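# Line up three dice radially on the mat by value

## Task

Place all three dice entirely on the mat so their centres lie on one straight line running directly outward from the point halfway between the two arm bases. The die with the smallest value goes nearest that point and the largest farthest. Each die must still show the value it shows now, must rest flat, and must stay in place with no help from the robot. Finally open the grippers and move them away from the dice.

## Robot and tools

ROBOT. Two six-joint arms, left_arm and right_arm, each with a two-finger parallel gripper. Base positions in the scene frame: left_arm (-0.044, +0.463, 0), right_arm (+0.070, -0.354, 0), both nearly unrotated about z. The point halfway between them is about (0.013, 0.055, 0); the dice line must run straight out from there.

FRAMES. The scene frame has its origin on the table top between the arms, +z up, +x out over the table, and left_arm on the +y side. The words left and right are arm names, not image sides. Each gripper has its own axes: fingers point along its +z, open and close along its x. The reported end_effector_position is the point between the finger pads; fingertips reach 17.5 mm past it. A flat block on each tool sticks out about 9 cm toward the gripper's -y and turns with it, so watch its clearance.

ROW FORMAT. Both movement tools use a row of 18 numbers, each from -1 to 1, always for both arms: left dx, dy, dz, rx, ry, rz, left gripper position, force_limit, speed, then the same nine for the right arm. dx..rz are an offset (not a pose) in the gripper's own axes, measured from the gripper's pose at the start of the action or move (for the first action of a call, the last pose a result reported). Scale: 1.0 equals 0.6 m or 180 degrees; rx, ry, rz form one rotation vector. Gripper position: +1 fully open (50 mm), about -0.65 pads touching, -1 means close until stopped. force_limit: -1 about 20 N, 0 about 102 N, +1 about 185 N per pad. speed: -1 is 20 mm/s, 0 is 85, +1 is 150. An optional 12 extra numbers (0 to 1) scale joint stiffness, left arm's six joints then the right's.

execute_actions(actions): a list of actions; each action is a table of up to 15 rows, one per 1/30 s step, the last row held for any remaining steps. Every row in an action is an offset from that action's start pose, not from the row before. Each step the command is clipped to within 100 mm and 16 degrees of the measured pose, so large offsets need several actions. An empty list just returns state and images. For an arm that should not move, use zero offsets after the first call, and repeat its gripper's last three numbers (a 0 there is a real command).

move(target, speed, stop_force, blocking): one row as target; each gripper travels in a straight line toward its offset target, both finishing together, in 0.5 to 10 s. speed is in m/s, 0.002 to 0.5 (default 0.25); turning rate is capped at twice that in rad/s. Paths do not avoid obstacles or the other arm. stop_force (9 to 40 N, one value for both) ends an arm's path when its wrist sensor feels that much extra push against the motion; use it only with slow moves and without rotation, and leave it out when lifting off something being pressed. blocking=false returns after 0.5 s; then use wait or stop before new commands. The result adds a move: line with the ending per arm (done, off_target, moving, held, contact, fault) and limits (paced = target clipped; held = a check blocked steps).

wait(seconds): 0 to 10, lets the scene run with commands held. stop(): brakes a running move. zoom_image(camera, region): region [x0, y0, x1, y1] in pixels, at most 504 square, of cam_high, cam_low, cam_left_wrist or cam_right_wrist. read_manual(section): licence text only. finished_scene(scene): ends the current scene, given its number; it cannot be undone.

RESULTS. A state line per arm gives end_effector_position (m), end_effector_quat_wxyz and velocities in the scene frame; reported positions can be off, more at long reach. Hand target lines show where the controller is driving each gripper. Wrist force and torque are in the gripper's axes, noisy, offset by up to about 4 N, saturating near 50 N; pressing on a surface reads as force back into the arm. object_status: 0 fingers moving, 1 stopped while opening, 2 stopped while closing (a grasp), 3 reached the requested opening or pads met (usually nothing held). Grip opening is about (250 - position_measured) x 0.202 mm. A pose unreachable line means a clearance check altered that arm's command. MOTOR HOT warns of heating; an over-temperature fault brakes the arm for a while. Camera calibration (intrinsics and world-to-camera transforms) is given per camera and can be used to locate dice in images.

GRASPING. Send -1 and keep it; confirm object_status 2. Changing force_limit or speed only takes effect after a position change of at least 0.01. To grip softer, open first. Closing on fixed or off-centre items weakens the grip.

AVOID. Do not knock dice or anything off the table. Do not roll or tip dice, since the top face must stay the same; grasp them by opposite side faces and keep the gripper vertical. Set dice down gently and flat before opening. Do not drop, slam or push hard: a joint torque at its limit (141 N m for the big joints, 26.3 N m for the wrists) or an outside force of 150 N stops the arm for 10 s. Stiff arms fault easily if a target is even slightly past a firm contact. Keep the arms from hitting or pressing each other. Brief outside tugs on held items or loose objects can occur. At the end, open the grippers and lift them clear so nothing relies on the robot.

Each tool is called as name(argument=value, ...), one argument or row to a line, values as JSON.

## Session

execute_actions(
  actions=[],
)

Scene clock: 0.00 s.
left_arm: end_effector_position=(+0.5355, -0.0338, +0.2910) position_measured=3 object_status=3 end_effector_quat_wxyz=(+0.194, +0.926, -0.298, -0.127) end_effector_velocity=(+0.000, +0.000, -0.001) end_effector_angular_velocity=(+0.001, +0.002, +0.002) | right_arm: end_effector_position=(+0.5739, -0.4933, +0.3016) position_measured=3 object_status=3 end_effector_quat_wxyz=(+0.115, +0.158, +0.981, +0.010) end_effector_velocity=(-0.000, -0.000, -0.000) end_effector_angular_velocity=(-0.000, +0.001, +0.000)
Joint positions: left_arm=[-0.774 -0.781  0.548 -1.267 -2.034  1.457] | right_arm=[ 3.235 -1.467 -1.775 -1.241  1.543 -1.206]
Joint velocities: left_arm=[ 0.     0.001  0.001 -0.    -0.    -0.002] | right_arm=[-0.     0.    -0.001  0.    -0.    -0.   ]
Joint torques (N m, as the arm reports them, + toward a larger angle): no reading
Motor temperatures (°C, as the motors report them): left_arm=[26 25 25 30 27 32] | right_arm=[27 28 24 30 31 33]
Wrist force (N, on the end effector, along its own x y z axes, offset not removed): no reading
Wrist torque (N m, same axes, about the end effector's origin, offset not removed): no reading
Hand target (left_arm): +0.536, -0.034, +0.291; +0.194, +0.926, -0.298, -0.127
Hand target (right_arm): +0.574, -0.493, +0.302; +0.115, +0.158, +0.981, +0.010
Joint stiffness scale: left_arm=[1. 1. 1. 1. 1. 1.] | right_arm=[1. 1. 1. 1. 1. 1.]
camera_calibration (this result's frames):
cam_left_wrist: T_world_to_cam=[[0.837023, -0.519467, -0.17189, -0.418915], [-0.31702, -0.716453, 0.621444, -0.0226863], [-0.445971, -0.46567, -0.76437, 0.600265], [0, 0, 0, 1]] pos_world=[0.61115, 0.0456594, 0.400915]
cam_right_wrist: T_world_to_cam=[[-0.875398, 0.444357, -0.190329, 0.7854], [0.381984, 0.877161, 0.290994, 0.136895], [0.296254, 0.182033, -0.937602, 0.35699], [0, 0, 0, 1]] pos_world=[0.529486, -0.53406, 0.444363]

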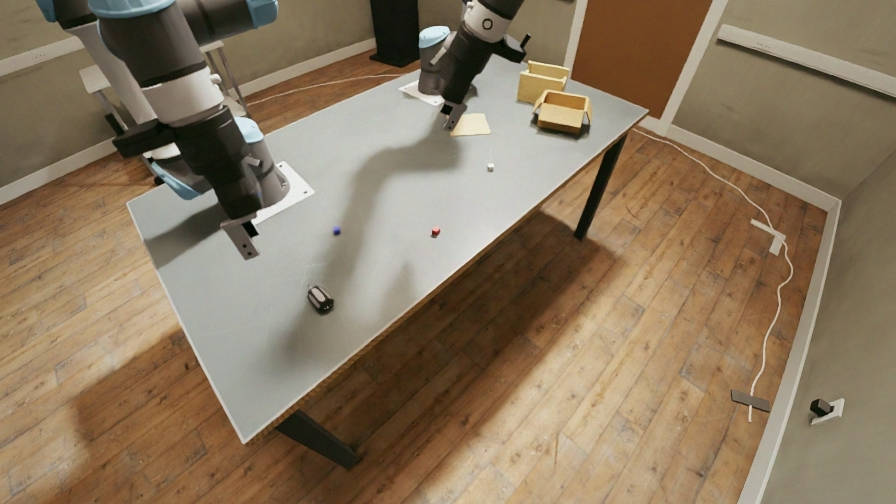

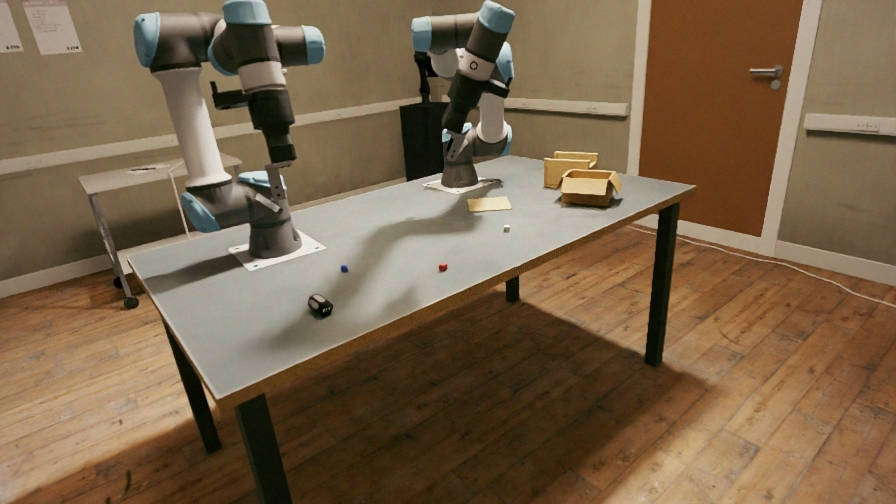

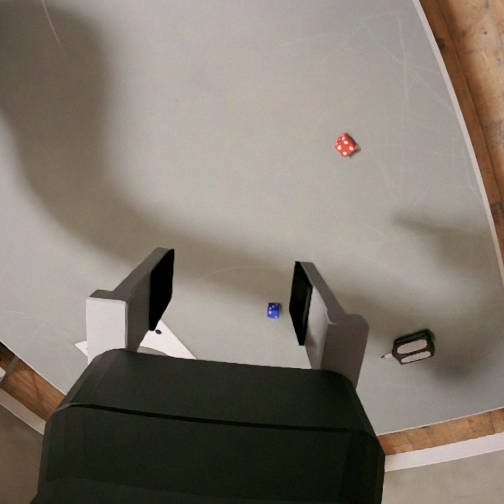

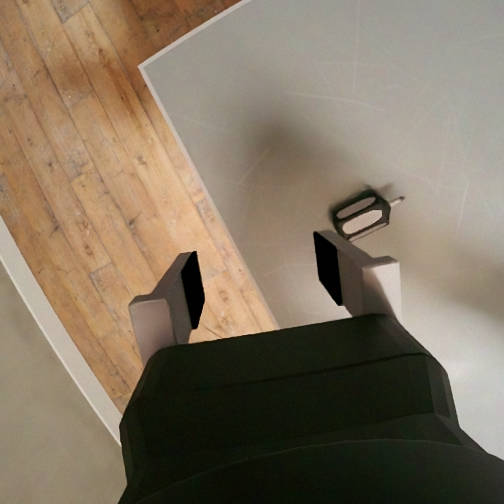

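zoom_image(
  camera="cam_high",
  region=[435, 100, 515, 150],
)

zoom_image(
  camera="cam_low",
  region=[450, 185, 530, 240],
)

zoom_image(
  camera="cam_left_wrist",
  region=[320, 120, 370, 170],
)

zoom_image(
  camera="cam_left_wrist",
  region=[253, 290, 293, 330],
)

zoom_image(
  camera="cam_high",
  region=[475, 152, 505, 182],
)

zoom_image(
  camera="cam_high",
  region=[420, 217, 450, 247],
)

zoom_image(
  camera="cam_high",
  region=[322, 216, 352, 246],
)

Region (435, 100, 515, 150) of cam_high's 896x504 image, scaled by 6.300, with more detail than that image has; it fills the top 315 rows of this view, and the rest is white.

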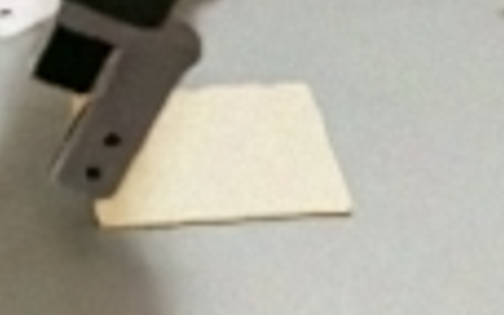

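Region (450, 185, 530, 240) of cam_low's 896x504 image, scaled by 6.300, with more detail than that image has; it fills the top 346 rows of this view, and the rest is white.

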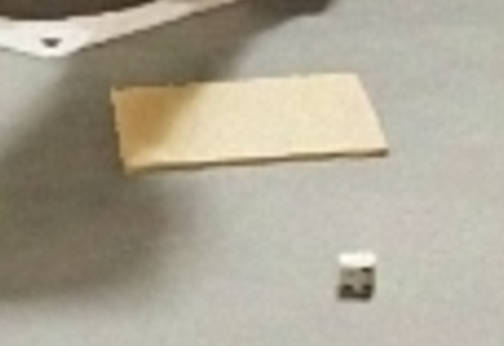

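Region (320, 120, 370, 170) of cam_left_wrist's 504x504 image, scaled by 10.080, with more detail than that image has.

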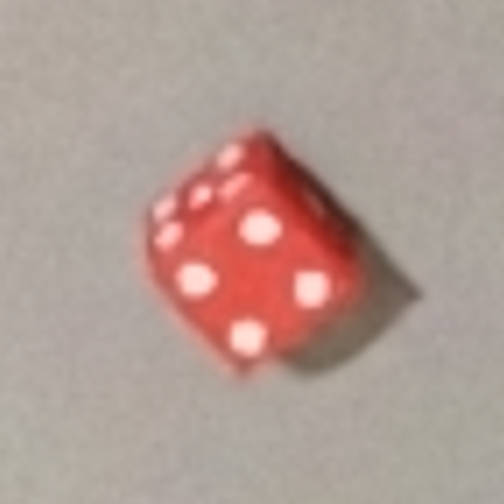

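Region (253, 290, 293, 330) of cam_left_wrist's 504x504 image, scaled by 12.600, with more detail than that image has.

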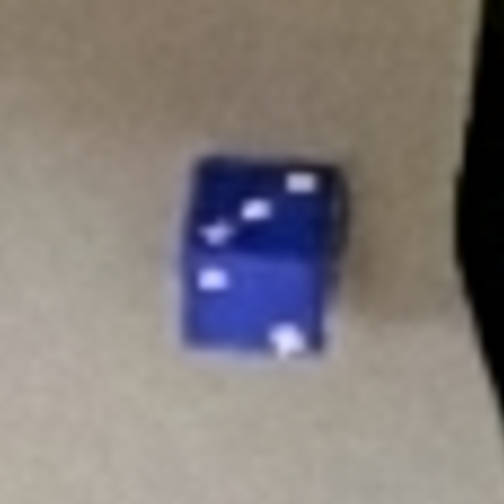

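Region (475, 152, 505, 182) of cam_high's 896x504 image, scaled by 16.800, with more detail than that image has.

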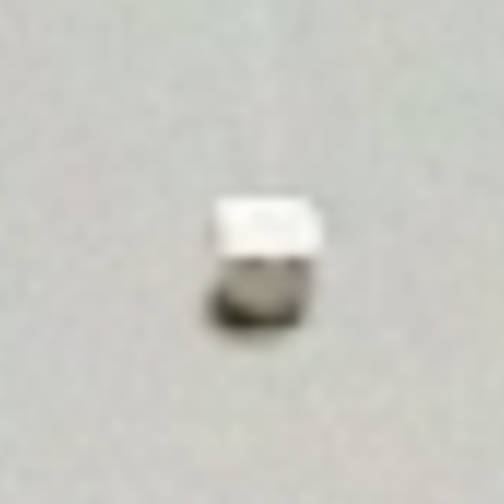

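Region (420, 217, 450, 247) of cam_high's 896x504 image, scaled by 16.800, with more detail than that image has.

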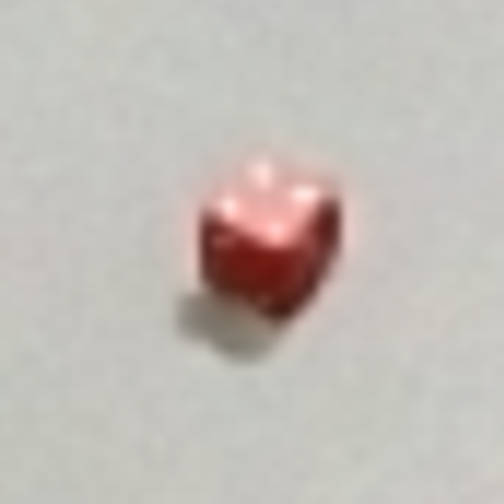

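Region (322, 216, 352, 246) of cam_high's 896x504 image, scaled by 16.800, with more detail than that image has.

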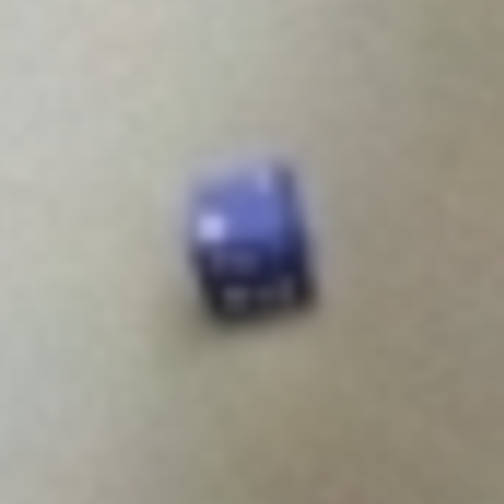

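zoom_image(
  camera="cam_low",
  region=[492, 215, 522, 245],
)

zoom_image(
  camera="cam_low",
  region=[428, 253, 458, 283],
)

zoom_image(
  camera="cam_low",
  region=[329, 254, 359, 284],
)

zoom_image(
  camera="cam_high",
  region=[482, 158, 500, 176],
)

Region (492, 215, 522, 245) of cam_low's 896x504 image, scaled by 16.800, with more detail than that image has.

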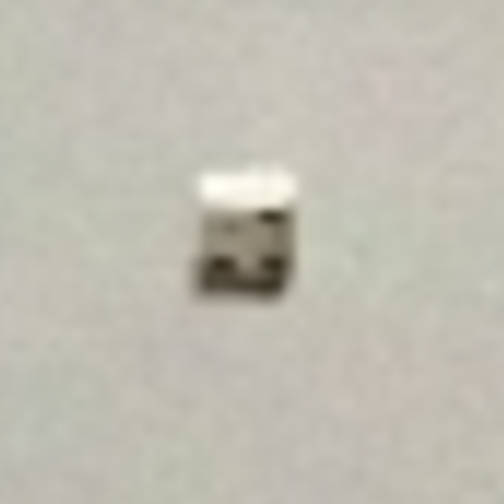

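Region (428, 253, 458, 283) of cam_low's 896x504 image, scaled by 16.800, with more detail than that image has.

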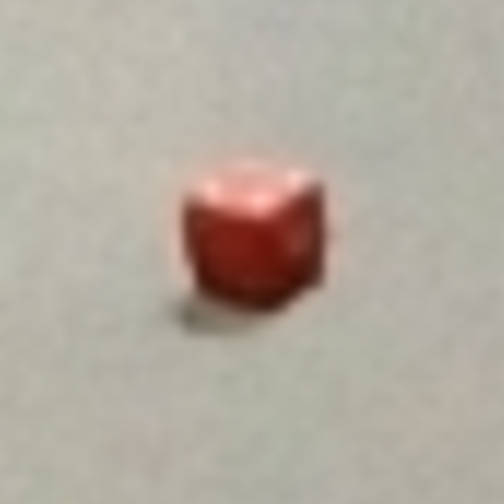

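Region (329, 254, 359, 284) of cam_low's 896x504 image, scaled by 16.800, with more detail than that image has.

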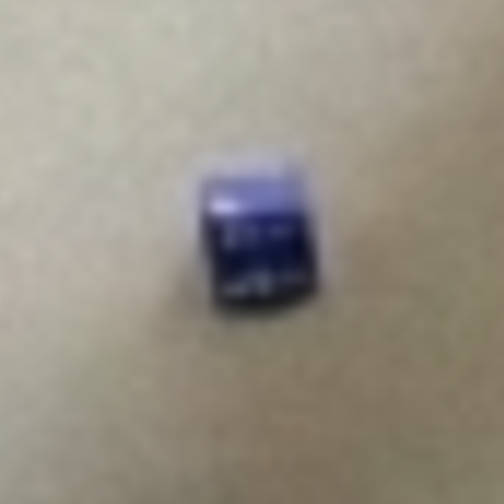

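Region (482, 158, 500, 176) of cam_high's 896x504 image, scaled by 28.000, with more detail than that image has.

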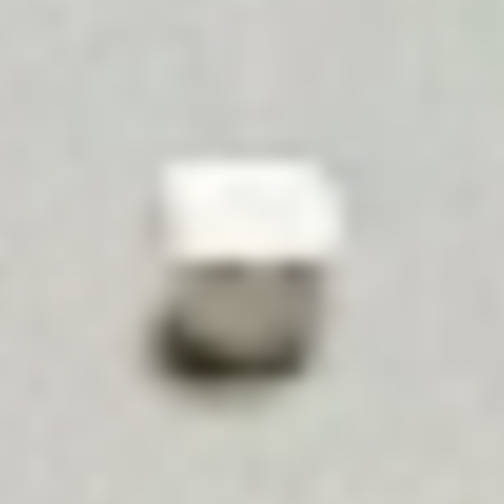

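zoom_image(
  camera="cam_high",
  region=[205, 150, 325, 240],
)

zoom_image(
  camera="cam_high",
  region=[390, 60, 490, 120],
)

zoom_image(
  camera="cam_low",
  region=[220, 215, 340, 280],
)

zoom_image(
  camera="cam_low",
  region=[410, 160, 510, 205],
)

Region (205, 150, 325, 240) of cam_high's 896x504 image, scaled by 4.200, with more detail than that image has; it fills the top 378 rows of this view, and the rest is white.

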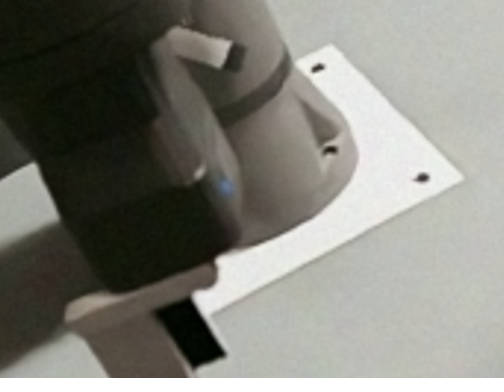

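Region (390, 60, 490, 120) of cam_high's 896x504 image, scaled by 5.040, with more detail than that image has; it fills the top 302 rows of this view, and the rest is white.

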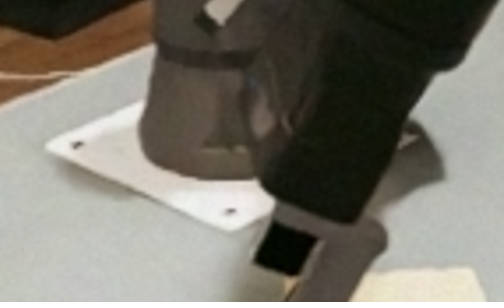

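Region (220, 215, 340, 280) of cam_low's 896x504 image, scaled by 4.200, with more detail than that image has; it fills the top 273 rows of this view, and the rest is white.

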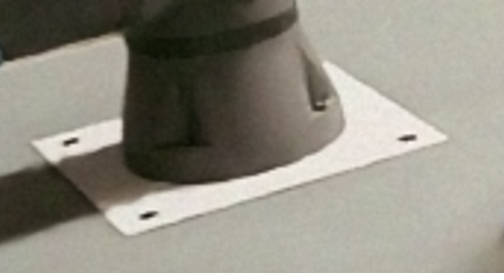

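Region (410, 160, 510, 205) of cam_low's 896x504 image, scaled by 5.040, with more detail than that image has; it fills the top 227 rows of this view, and the rest is white.

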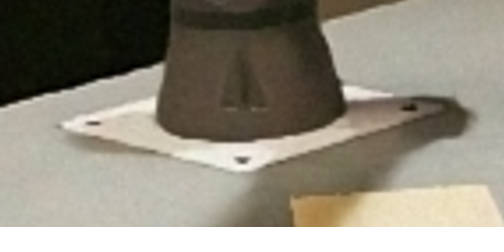

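move(
  target=[0.1577, -0.0845, 0.3598, 0.1515, -0.0119, 0.2166, 0.45, -0.5, 0.2, 0.5017, 0.1937, 0.3017, 0.0234, 0.0699, 0.0481, 0.45, -0.5, 0.2],
  speed=0.45,
)

Scene clock: 121.77 s.
left_arm: end_effector_position=(+0.5594, -0.1153, +0.0657) position_measured=85 object_status=3 end_effector_quat_wxyz=(+0.001, +0.791, -0.612, +0.000) end_effector_velocity=(+0.001, +0.001, -0.002) end_effector_angular_velocity=(+0.001, -0.003, -0.001) | right_arm: end_effector_position=(+0.3736, -0.2910, +0.0672) position_measured=85 object_status=3 end_effector_quat_wxyz=(-0.000, +0.234, +0.972, +0.003) end_effector_velocity=(+0.001, -0.000, -0.000) end_effector_angular_velocity=(-0.000, -0.004, -0.006)
Joint positions: left_arm=[-0.973 -0.68   0.916 -1.807 -1.572  1.935] | right_arm=[ 3.867 -1.285 -2.486 -0.937  1.575 -0.418]
Joint velocities: left_arm=[ 0.     0.     0.005 -0.006  0.003  0.001] | right_arm=[-0.    -0.    -0.001  0.004 -0.002  0.006]
Joint torques (N m, as the arm reports them, + toward a larger angle): left_arm=[  1.27 -59.56 -20.68  -3.45   0.42   0.01] | right_arm=[ 1.63  6.91 20.11  3.28 -0.33  0.44]
Motor temperatures (°C, as the motors report them): left_arm=[26 25 25 30 27 32] | right_arm=[27 28 24 30 31 33]
Wrist force (N, on the end effector, along its own x y z axes, offset not removed): left_arm=[0.0 -0.5 0.6] | right_arm=[-2.4 2.9 1.4]
Wrist torque (N m, same axes, about the end effector's origin, offset not removed): left_arm=[0.06 -0.08 0.00] | right_arm=[0.48 0.32 0.20]
Hand target (left_arm): +0.560, -0.114, +0.065; +0.000, +0.791, -0.612, -0.000
Hand target (right_arm): +0.372, -0.291, +0.065; -0.001, +0.233, +0.972, +0.001
Off the commanded pose (left_arm): 0.002 m, 0 deg.
Off the commanded pose (right_arm): 0.002 m, 0 deg.
Joint stiffness scale: left_arm=[1. 1. 1. 1. 1. 1.] | right_arm=[1. 1. 1. 1. 1. 1.]
move: done
camera_calibration (this result's frames):
cam_left_wrist: T_world_to_cam=[[0.353658, -0.93536, -0.00526891, -0.308434], [-0.907315, -0.344413, 0.241162, 0.464607], [-0.227388, -0.0805082, -0.970471, 0.336388], [0, 0, 0, 1]] pos_world=[0.607116, -0.101398, 0.212784]
cam_right_wrist: T_world_to_cam=[[-0.816481, 0.576873, 0.0240101, 0.477784], [0.567667, 0.794468, 0.215811, 0.0158166], [0.10542, 0.189835, -0.97614, 0.235835], [0, 0, 0, 1]] pos_world=[0.356261, -0.332957, 0.215323]

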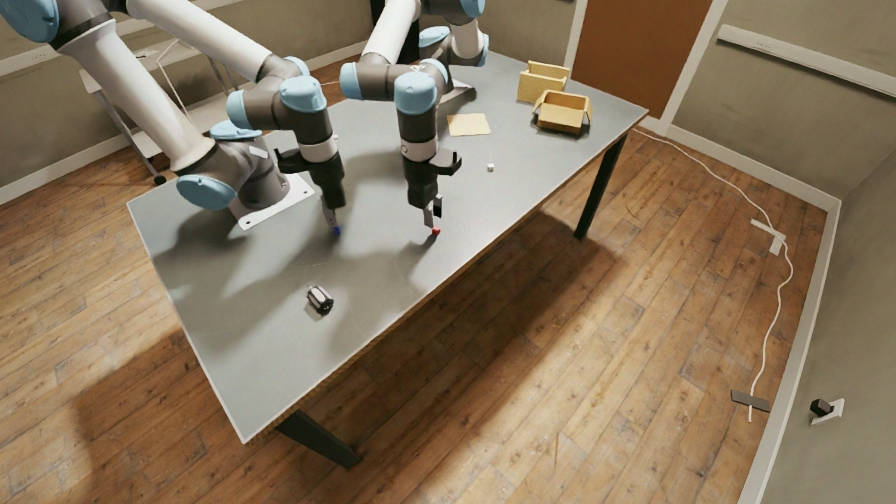

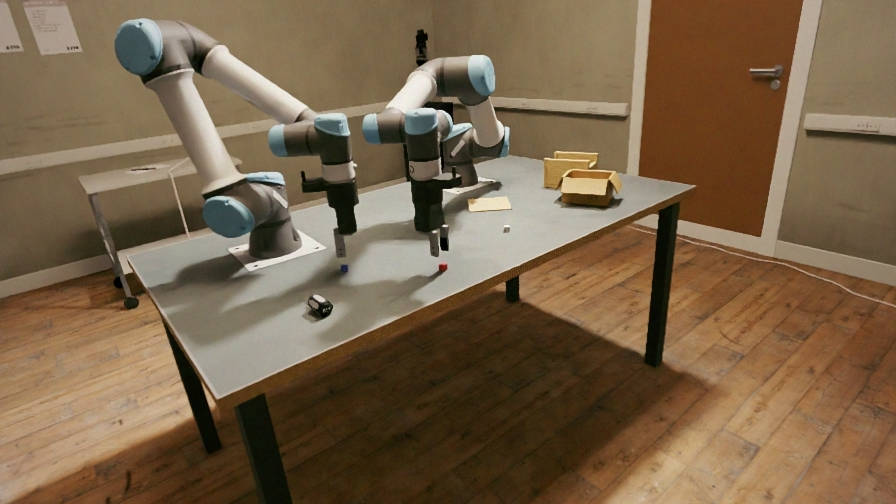

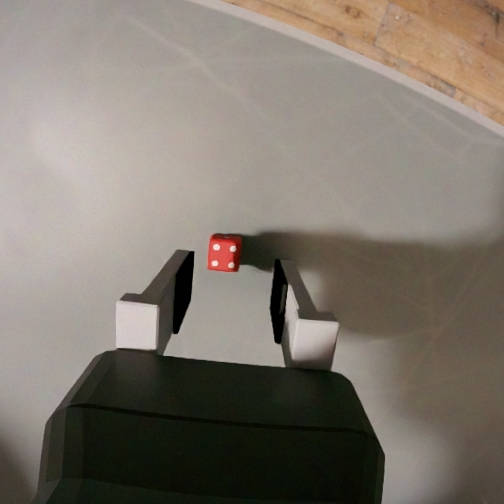

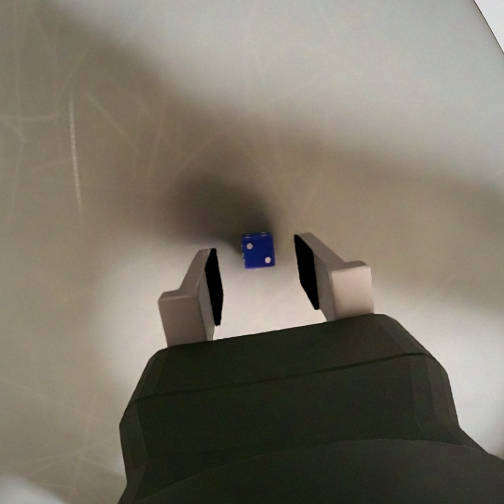

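zoom_image(
  camera="cam_left_wrist",
  region=[165, 220, 305, 360],
)

zoom_image(
  camera="cam_right_wrist",
  region=[190, 210, 330, 350],
)

Region (165, 220, 305, 360) of cam_left_wrist's 504x504 image, scaled by 3.600, with more detail than that image has.

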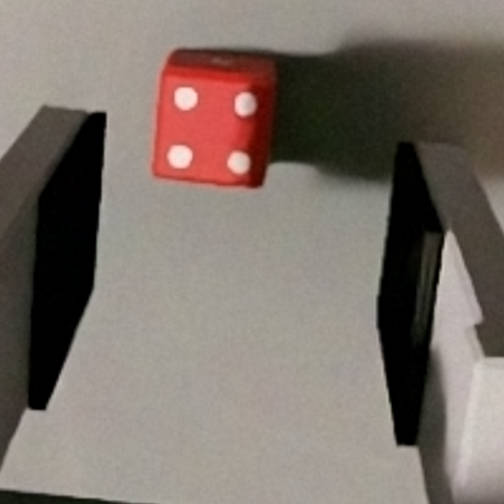

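Region (190, 210, 330, 350) of cam_right_wrist's 504x504 image, scaled by 3.600, with more detail than that image has.

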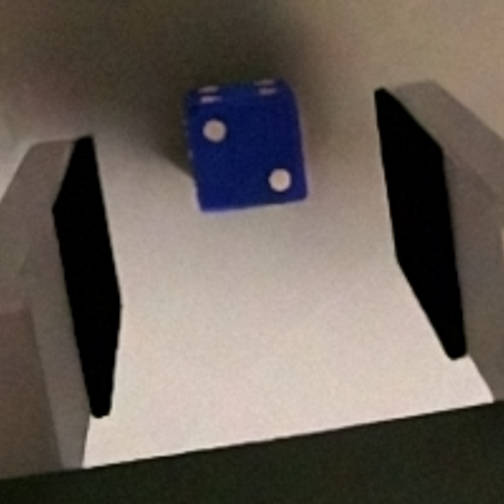

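execute_actions(
  actions=[
    [[-0.003,-0.002,0.004,0,0,0,0.45,-0.5,0.2,0.001,0,0.004,0,0,0.002,0.45,-0.5,0.2],[-0.006,-0.004,0.011,0,0,0,0.45,-0.5,0.2,0.002,0,0.011,0,0,0.004,0.45,-0.5,0.2],[-0.009,-0.006,0.020,0,0,0,0.45,-0.5,0.2,0.003,0,0.020,0,0,0.006,0.45,-0.5,0.2],[-0.0125,-0.0077,0.030,0,0,0,0.45,-0.5,0.2,0.003,0,0.031,0,0,0.008,0.45,-0.5,0.2],[-0.0125,-0.0077,0.040,0,0,0,0.45,-0.5,0.2,0.003,0,0.041,0,0,0.011,0.45,-0.5,0.2],[-0.0125,-0.0077,0.050,0,0,0,0.45,-0.5,0.2,0.003,0,0.051,0,0,0.011,0.45,-0.5,0.2],[-0.0125,-0.0077,0.059,0,0,0,0.45,-0.5,0.2,0.003,0,0.061,0,0,0.011,0.45,-0.5,0.2],[-0.0125,-0.0077,0.066,0,0,0,0.45,-0.5,0.2,0.003,0,0.068,0,0,0.011,0.45,-0.5,0.2],[-0.0125,-0.0077,0.071,0,0,0,0.45,-0.5,0.2,0.003,0,0.073,0,0,0.011,0.45,-0.5,0.2],[-0.0125,-0.0077,0.074,0,0,0,0.45,-0.5,0.2,0.003,0,0.076,0,0,0.011,0.45,-0.5,0.2]],
  ],
)

execute_actions(
  actions=[],
)

Scene clock: 173.10 s.
left_arm: end_effector_position=(+0.5603, -0.1059, +0.0229) position_measured=85 object_status=3 end_effector_quat_wxyz=(-0.000, +0.791, -0.612, -0.003) end_effector_velocity=(-0.001, +0.001, -0.071) end_effector_angular_velocity=(+0.019, +0.014, -0.004) | right_arm: end_effector_position=(+0.3684, -0.2935, +0.0263) position_measured=85 object_status=3 end_effector_quat_wxyz=(-0.004, +0.250, +0.968, -0.002) end_effector_velocity=(+0.015, +0.013, -0.049) end_effector_angular_velocity=(+0.018, -0.022, -0.014)
Joint positions: left_arm=[-0.966 -0.658  0.985 -1.891 -1.572  1.943] | right_arm=[ 3.869 -1.384 -2.555 -0.781  1.575 -0.382]
Joint velocities: left_arm=[ 0.     0.077  0.038 -0.091 -0.001  0.004] | right_arm=[-0.    -0.192 -0.05   0.272  0.     0.014]
Joint torques (N m, as the arm reports them, + toward a larger angle): left_arm=[  0.5  -62.35 -23.67  -3.57  -0.06   0.  ] | right_arm=[ 3.22 14.53 21.33  3.66 -0.04  0.01]
Motor temperatures (°C, as the motors report them): left_arm=[26 25 25 30 27 32] | right_arm=[27 28 24 30 31 33]
Wrist force (N, on the end effector, along its own x y z axes, offset not removed): left_arm=[-2.8 3.8 1.7] | right_arm=[-2.1 0.2 -1.6]
Wrist torque (N m, same axes, about the end effector's origin, offset not removed): left_arm=[0.90 0.40 0.18] | right_arm=[0.23 0.44 0.09]
Hand target (left_arm): +0.562, -0.107, +0.021; +0.001, +0.791, -0.612, +0.000
Hand target (right_arm): +0.372, -0.290, +0.022; -0.000, +0.251, +0.968, +0.003
Off the commanded pose (left_arm): 0.003 m, 0 deg.
Off the commanded pose (right_arm): 0.007 m, 1 deg.
Joint stiffness scale: left_arm=[1. 1. 1. 1. 1. 1.] | right_arm=[1. 1. 1. 1. 1. 1.]
camera_calibration (this result's frames):
cam_left_wrist: T_world_to_cam=[[0.353614, -0.935312, -0.0121514, -0.300032], [-0.906331, -0.345812, 0.242854, 0.478255], [-0.231347, -0.0748634, -0.969987, 0.298699], [0, 0, 0, 1]] pos_world=[0.608655, -0.0928759, 0.169942]
cam_right_wrist: T_world_to_cam=[[-0.796254, 0.604368, 0.0268236, 0.476418], [0.596204, 0.776435, 0.204179, 0.0140677], [0.102572, 0.178571, -0.978566, 0.19475], [0, 0, 0, 1]] pos_world=[0.350987, -0.333631, 0.174924]

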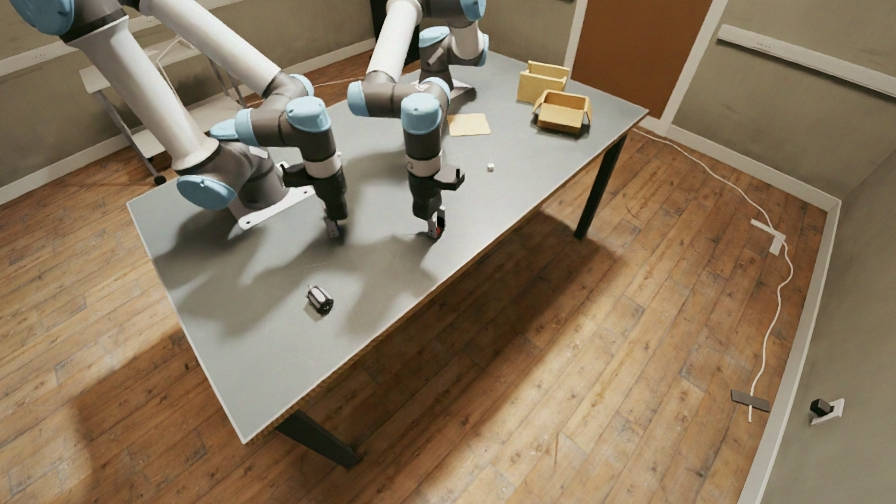

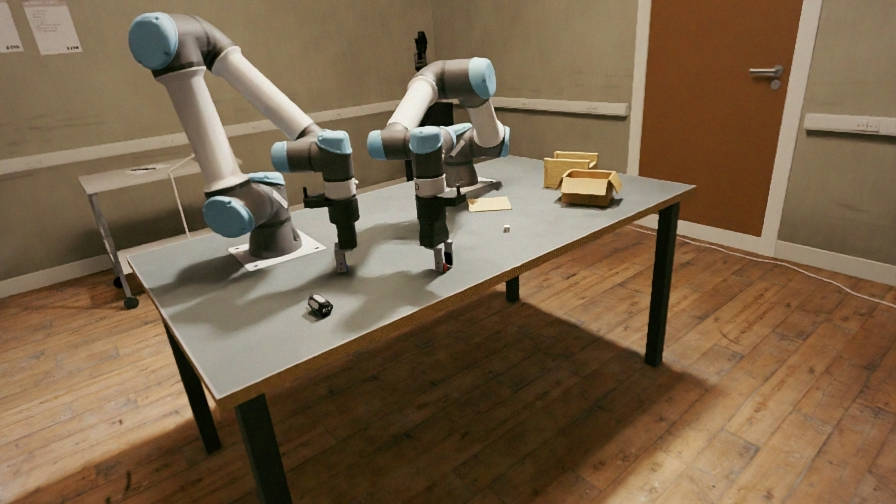

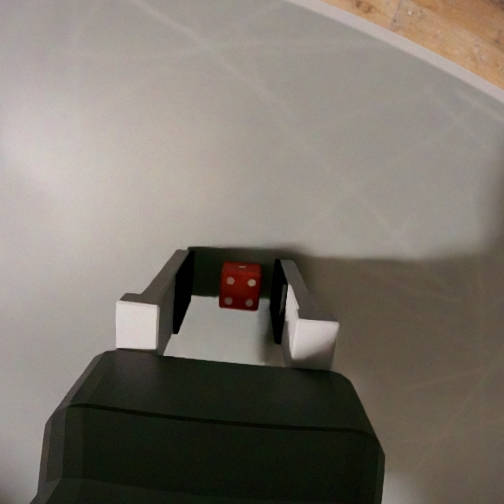

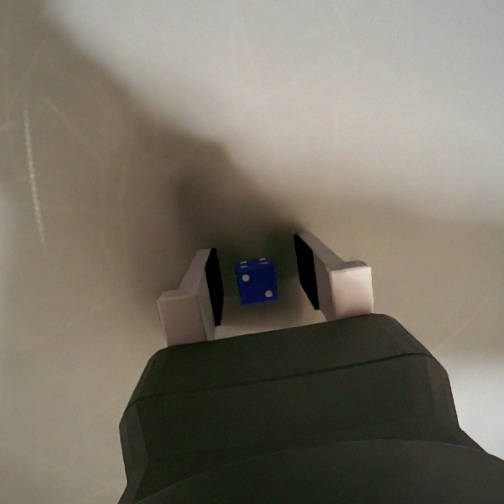

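Scene clock: 173.10 s.
left_arm: end_effector_position=(+0.5603, -0.1059, +0.0229) position_measured=85 object_status=3 end_effector_quat_wxyz=(-0.000, +0.791, -0.612, -0.003) end_effector_velocity=(-0.001, +0.001, -0.071) end_effector_angular_velocity=(+0.019, +0.014, -0.004) | right_arm: end_effector_position=(+0.3684, -0.2935, +0.0263) position_measured=85 object_status=3 end_effector_quat_wxyz=(-0.004, +0.250, +0.968, -0.002) end_effector_velocity=(+0.015, +0.013, -0.049) end_effector_angular_velocity=(+0.018, -0.022, -0.014)
Joint positions: left_arm=[-0.966 -0.658  0.985 -1.891 -1.572  1.943] | right_arm=[ 3.869 -1.384 -2.555 -0.781  1.575 -0.382]
Joint velocities: left_arm=[ 0.     0.077  0.038 -0.091 -0.001  0.004] | right_arm=[-0.    -0.192 -0.05   0.272  0.     0.014]
Joint torques (N m, as the arm reports them, + toward a larger angle): left_arm=[  0.5  -62.35 -23.67  -3.57  -0.06   0.  ] | right_arm=[ 3.22 14.53 21.33  3.66 -0.04  0.01]
Motor temperatures (°C, as the motors report them): left_arm=[26 25 25 30 27 32] | right_arm=[27 28 24 30 31 33]
Wrist force (N, on the end effector, along its own x y z axes, offset not removed): left_arm=[-2.8 3.8 1.7] | right_arm=[-2.1 0.2 -1.6]
Wrist torque (N m, same axes, about the end effector's origin, offset not removed): left_arm=[0.90 0.40 0.18] | right_arm=[0.23 0.44 0.09]
Hand target (left_arm): +0.562, -0.107, +0.021; +0.001, +0.791, -0.612, +0.000
Hand target (right_arm): +0.372, -0.290, +0.022; -0.000, +0.251, +0.968, +0.003
Off the commanded pose (left_arm): 0.003 m, 0 deg.
Off the commanded pose (right_arm): 0.007 m, 1 deg.
Joint stiffness scale: left_arm=[1. 1. 1. 1. 1. 1.] | right_arm=[1. 1. 1. 1. 1. 1.]
camera_calibration (this result's frames):
cam_left_wrist: T_world_to_cam=[[0.353614, -0.935312, -0.0121514, -0.300032], [-0.906331, -0.345812, 0.242854, 0.478255], [-0.231347, -0.0748634, -0.969987, 0.298699], [0, 0, 0, 1]] pos_world=[0.608655, -0.0928759, 0.169942]
cam_right_wrist: T_world_to_cam=[[-0.796254, 0.604368, 0.0268236, 0.476418], [0.596204, 0.776435, 0.204179, 0.0140677], [0.102572, 0.178571, -0.978566, 0.19475], [0, 0, 0, 1]] pos_world=[0.350987, -0.333631, 0.174924]

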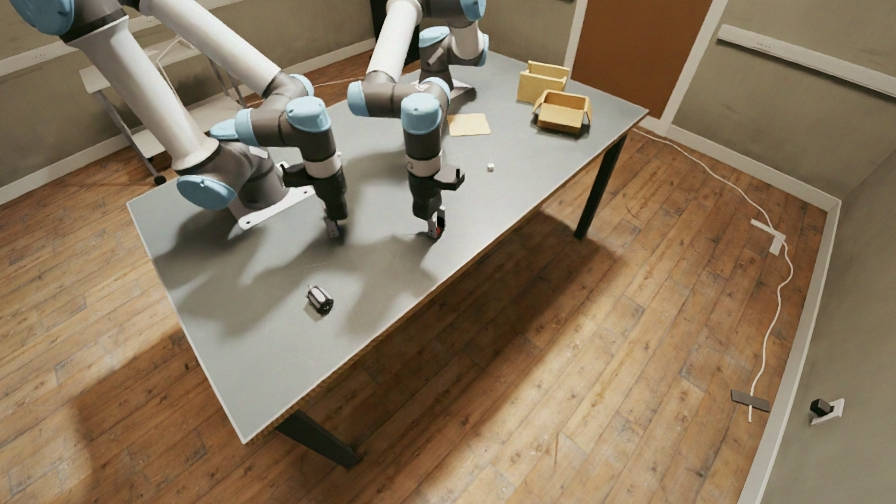

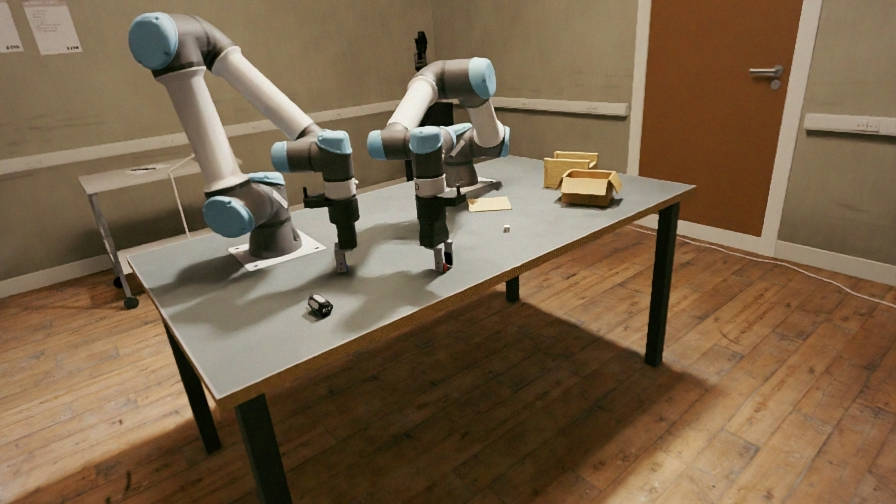

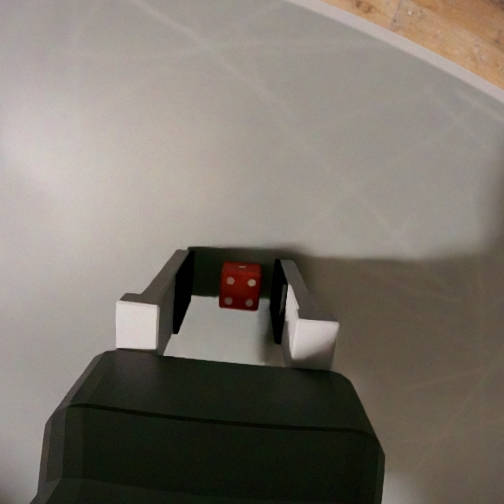

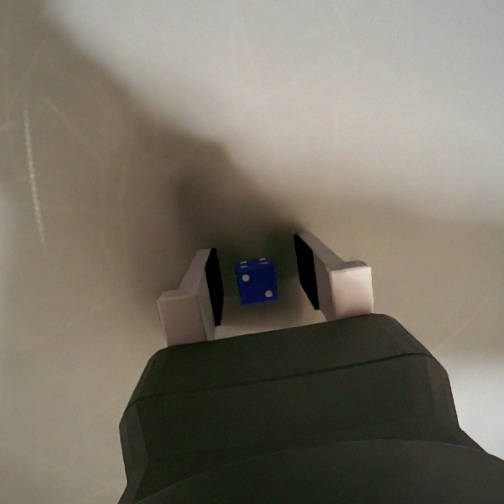

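execute_actions(
  actions=[],
)

Scene clock: 174.90 s.
left_arm: end_effector_position=(+0.5614, -0.1074, +0.0206) position_measured=85 object_status=3 end_effector_quat_wxyz=(+0.000, +0.791, -0.612, -0.001) end_effector_velocity=(+0.000, -0.001, +0.001) end_effector_angular_velocity=(-0.002, -0.000, +0.001) | right_arm: end_effector_position=(+0.3732, -0.2895, +0.0238) position_measured=85 object_status=3 end_effector_quat_wxyz=(+0.001, +0.251, +0.968, +0.005) end_effector_velocity=(+0.000, -0.000, +0.000) end_effector_angular_velocity=(+0.000, +0.000, -0.001)
Joint positions: left_arm=[-0.966 -0.654  0.986 -1.902 -1.572  1.943] | right_arm=[ 3.869 -1.401 -2.557 -0.746  1.575 -0.381]
Joint velocities: left_arm=[ 0.     0.    -0.002 -0.    -0.001 -0.001] | right_arm=[-0.001  0.     0.     0.     0.     0.   ]
Joint torques (N m, as the arm reports them, + toward a larger angle): left_arm=[  0.39 -59.74 -22.4   -3.4   -0.08   0.16] | right_arm=[ 0.93  9.93 18.04  3.3   0.04  0.11]
Motor temperatures (°C, as the motors report them): left_arm=[26 25 25 30 27 32] | right_arm=[27 28 24 30 31 33]
Wrist force (N, on the end effector, along its own x y z axes, offset not removed): left_arm=[0.7 1.2 0.0] | right_arm=[-2.8 -2.0 0.0]
Wrist torque (N m, same axes, about the end effector's origin, offset not removed): left_arm=[0.33 -0.14 0.01] | right_arm=[-0.36 0.44 0.14]
Hand target (left_arm): +0.562, -0.107, +0.021; +0.001, +0.791, -0.612, +0.000
Hand target (right_arm): +0.372, -0.290, +0.022; -0.000, +0.251, +0.968, +0.003
Off the commanded pose (left_arm): 0.001 m, 0 deg.
Off the commanded pose (right_arm): 0.003 m, 0 deg.
Joint stiffness scale: left_arm=[1. 1. 1. 1. 1. 1.] | right_arm=[1. 1. 1. 1. 1. 1.]
camera_calibration (this result's frames):
cam_left_wrist: T_world_to_cam=[[0.353271, -0.935497, -0.00668174, -0.301794], [-0.907273, -0.344337, 0.241429, 0.480007], [-0.228157, -0.0792279, -0.970395, 0.294297], [0, 0, 0, 1]] pos_world=[0.609258, -0.0937268, 0.16768]
cam_right_wrist: T_world_to_cam=[[-0.796058, 0.604786, 0.022922, 0.478079], [0.594142, 0.773712, 0.219922, 0.00822877], [0.115271, 0.188689, -0.975248, 0.189243], [0, 0, 0, 1]] pos_world=[0.353875, -0.33121, 0.171791]

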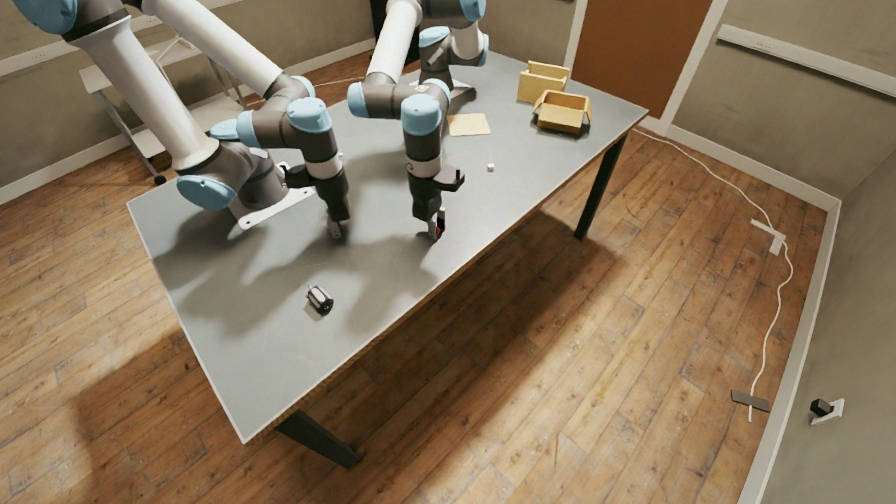

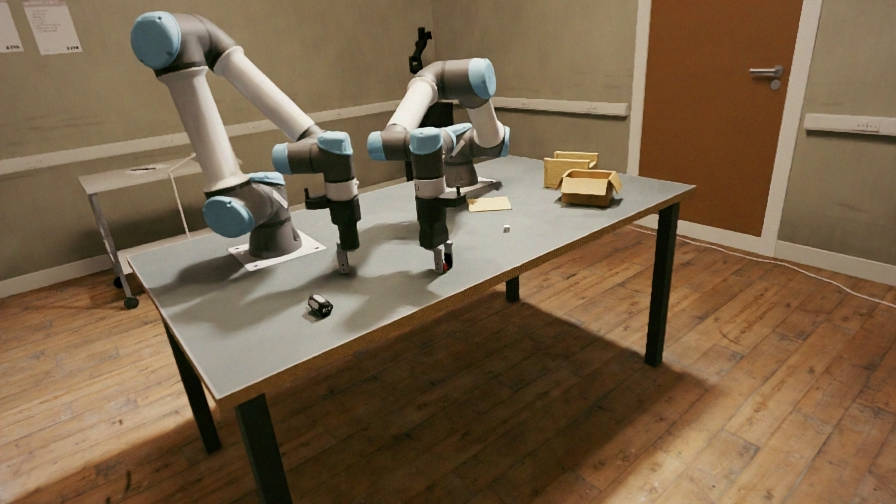

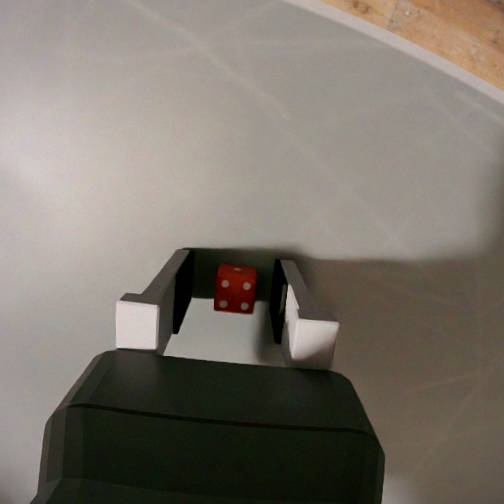

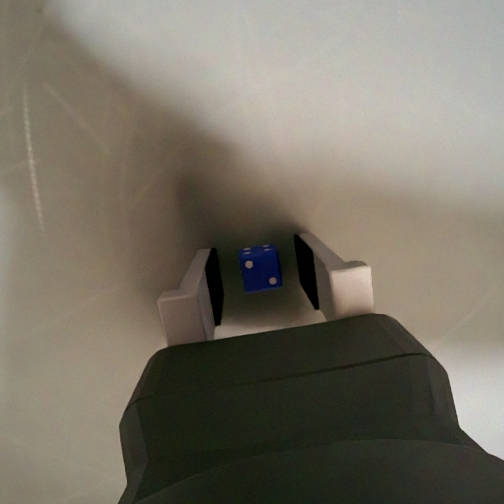

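zoom_image(
  camera="cam_left_wrist",
  region=[165, 220, 305, 360],
)

zoom_image(
  camera="cam_right_wrist",
  region=[190, 210, 330, 350],
)

Region (165, 220, 305, 360) of cam_left_wrist's 504x504 image, scaled by 3.600, with more detail than that image has.

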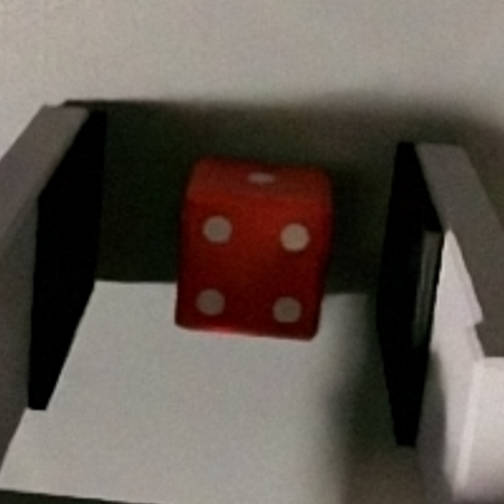

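Region (190, 210, 330, 350) of cam_right_wrist's 504x504 image, scaled by 3.600, with more detail than that image has.

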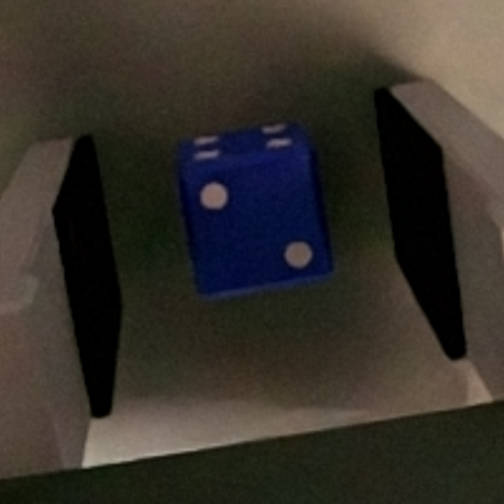

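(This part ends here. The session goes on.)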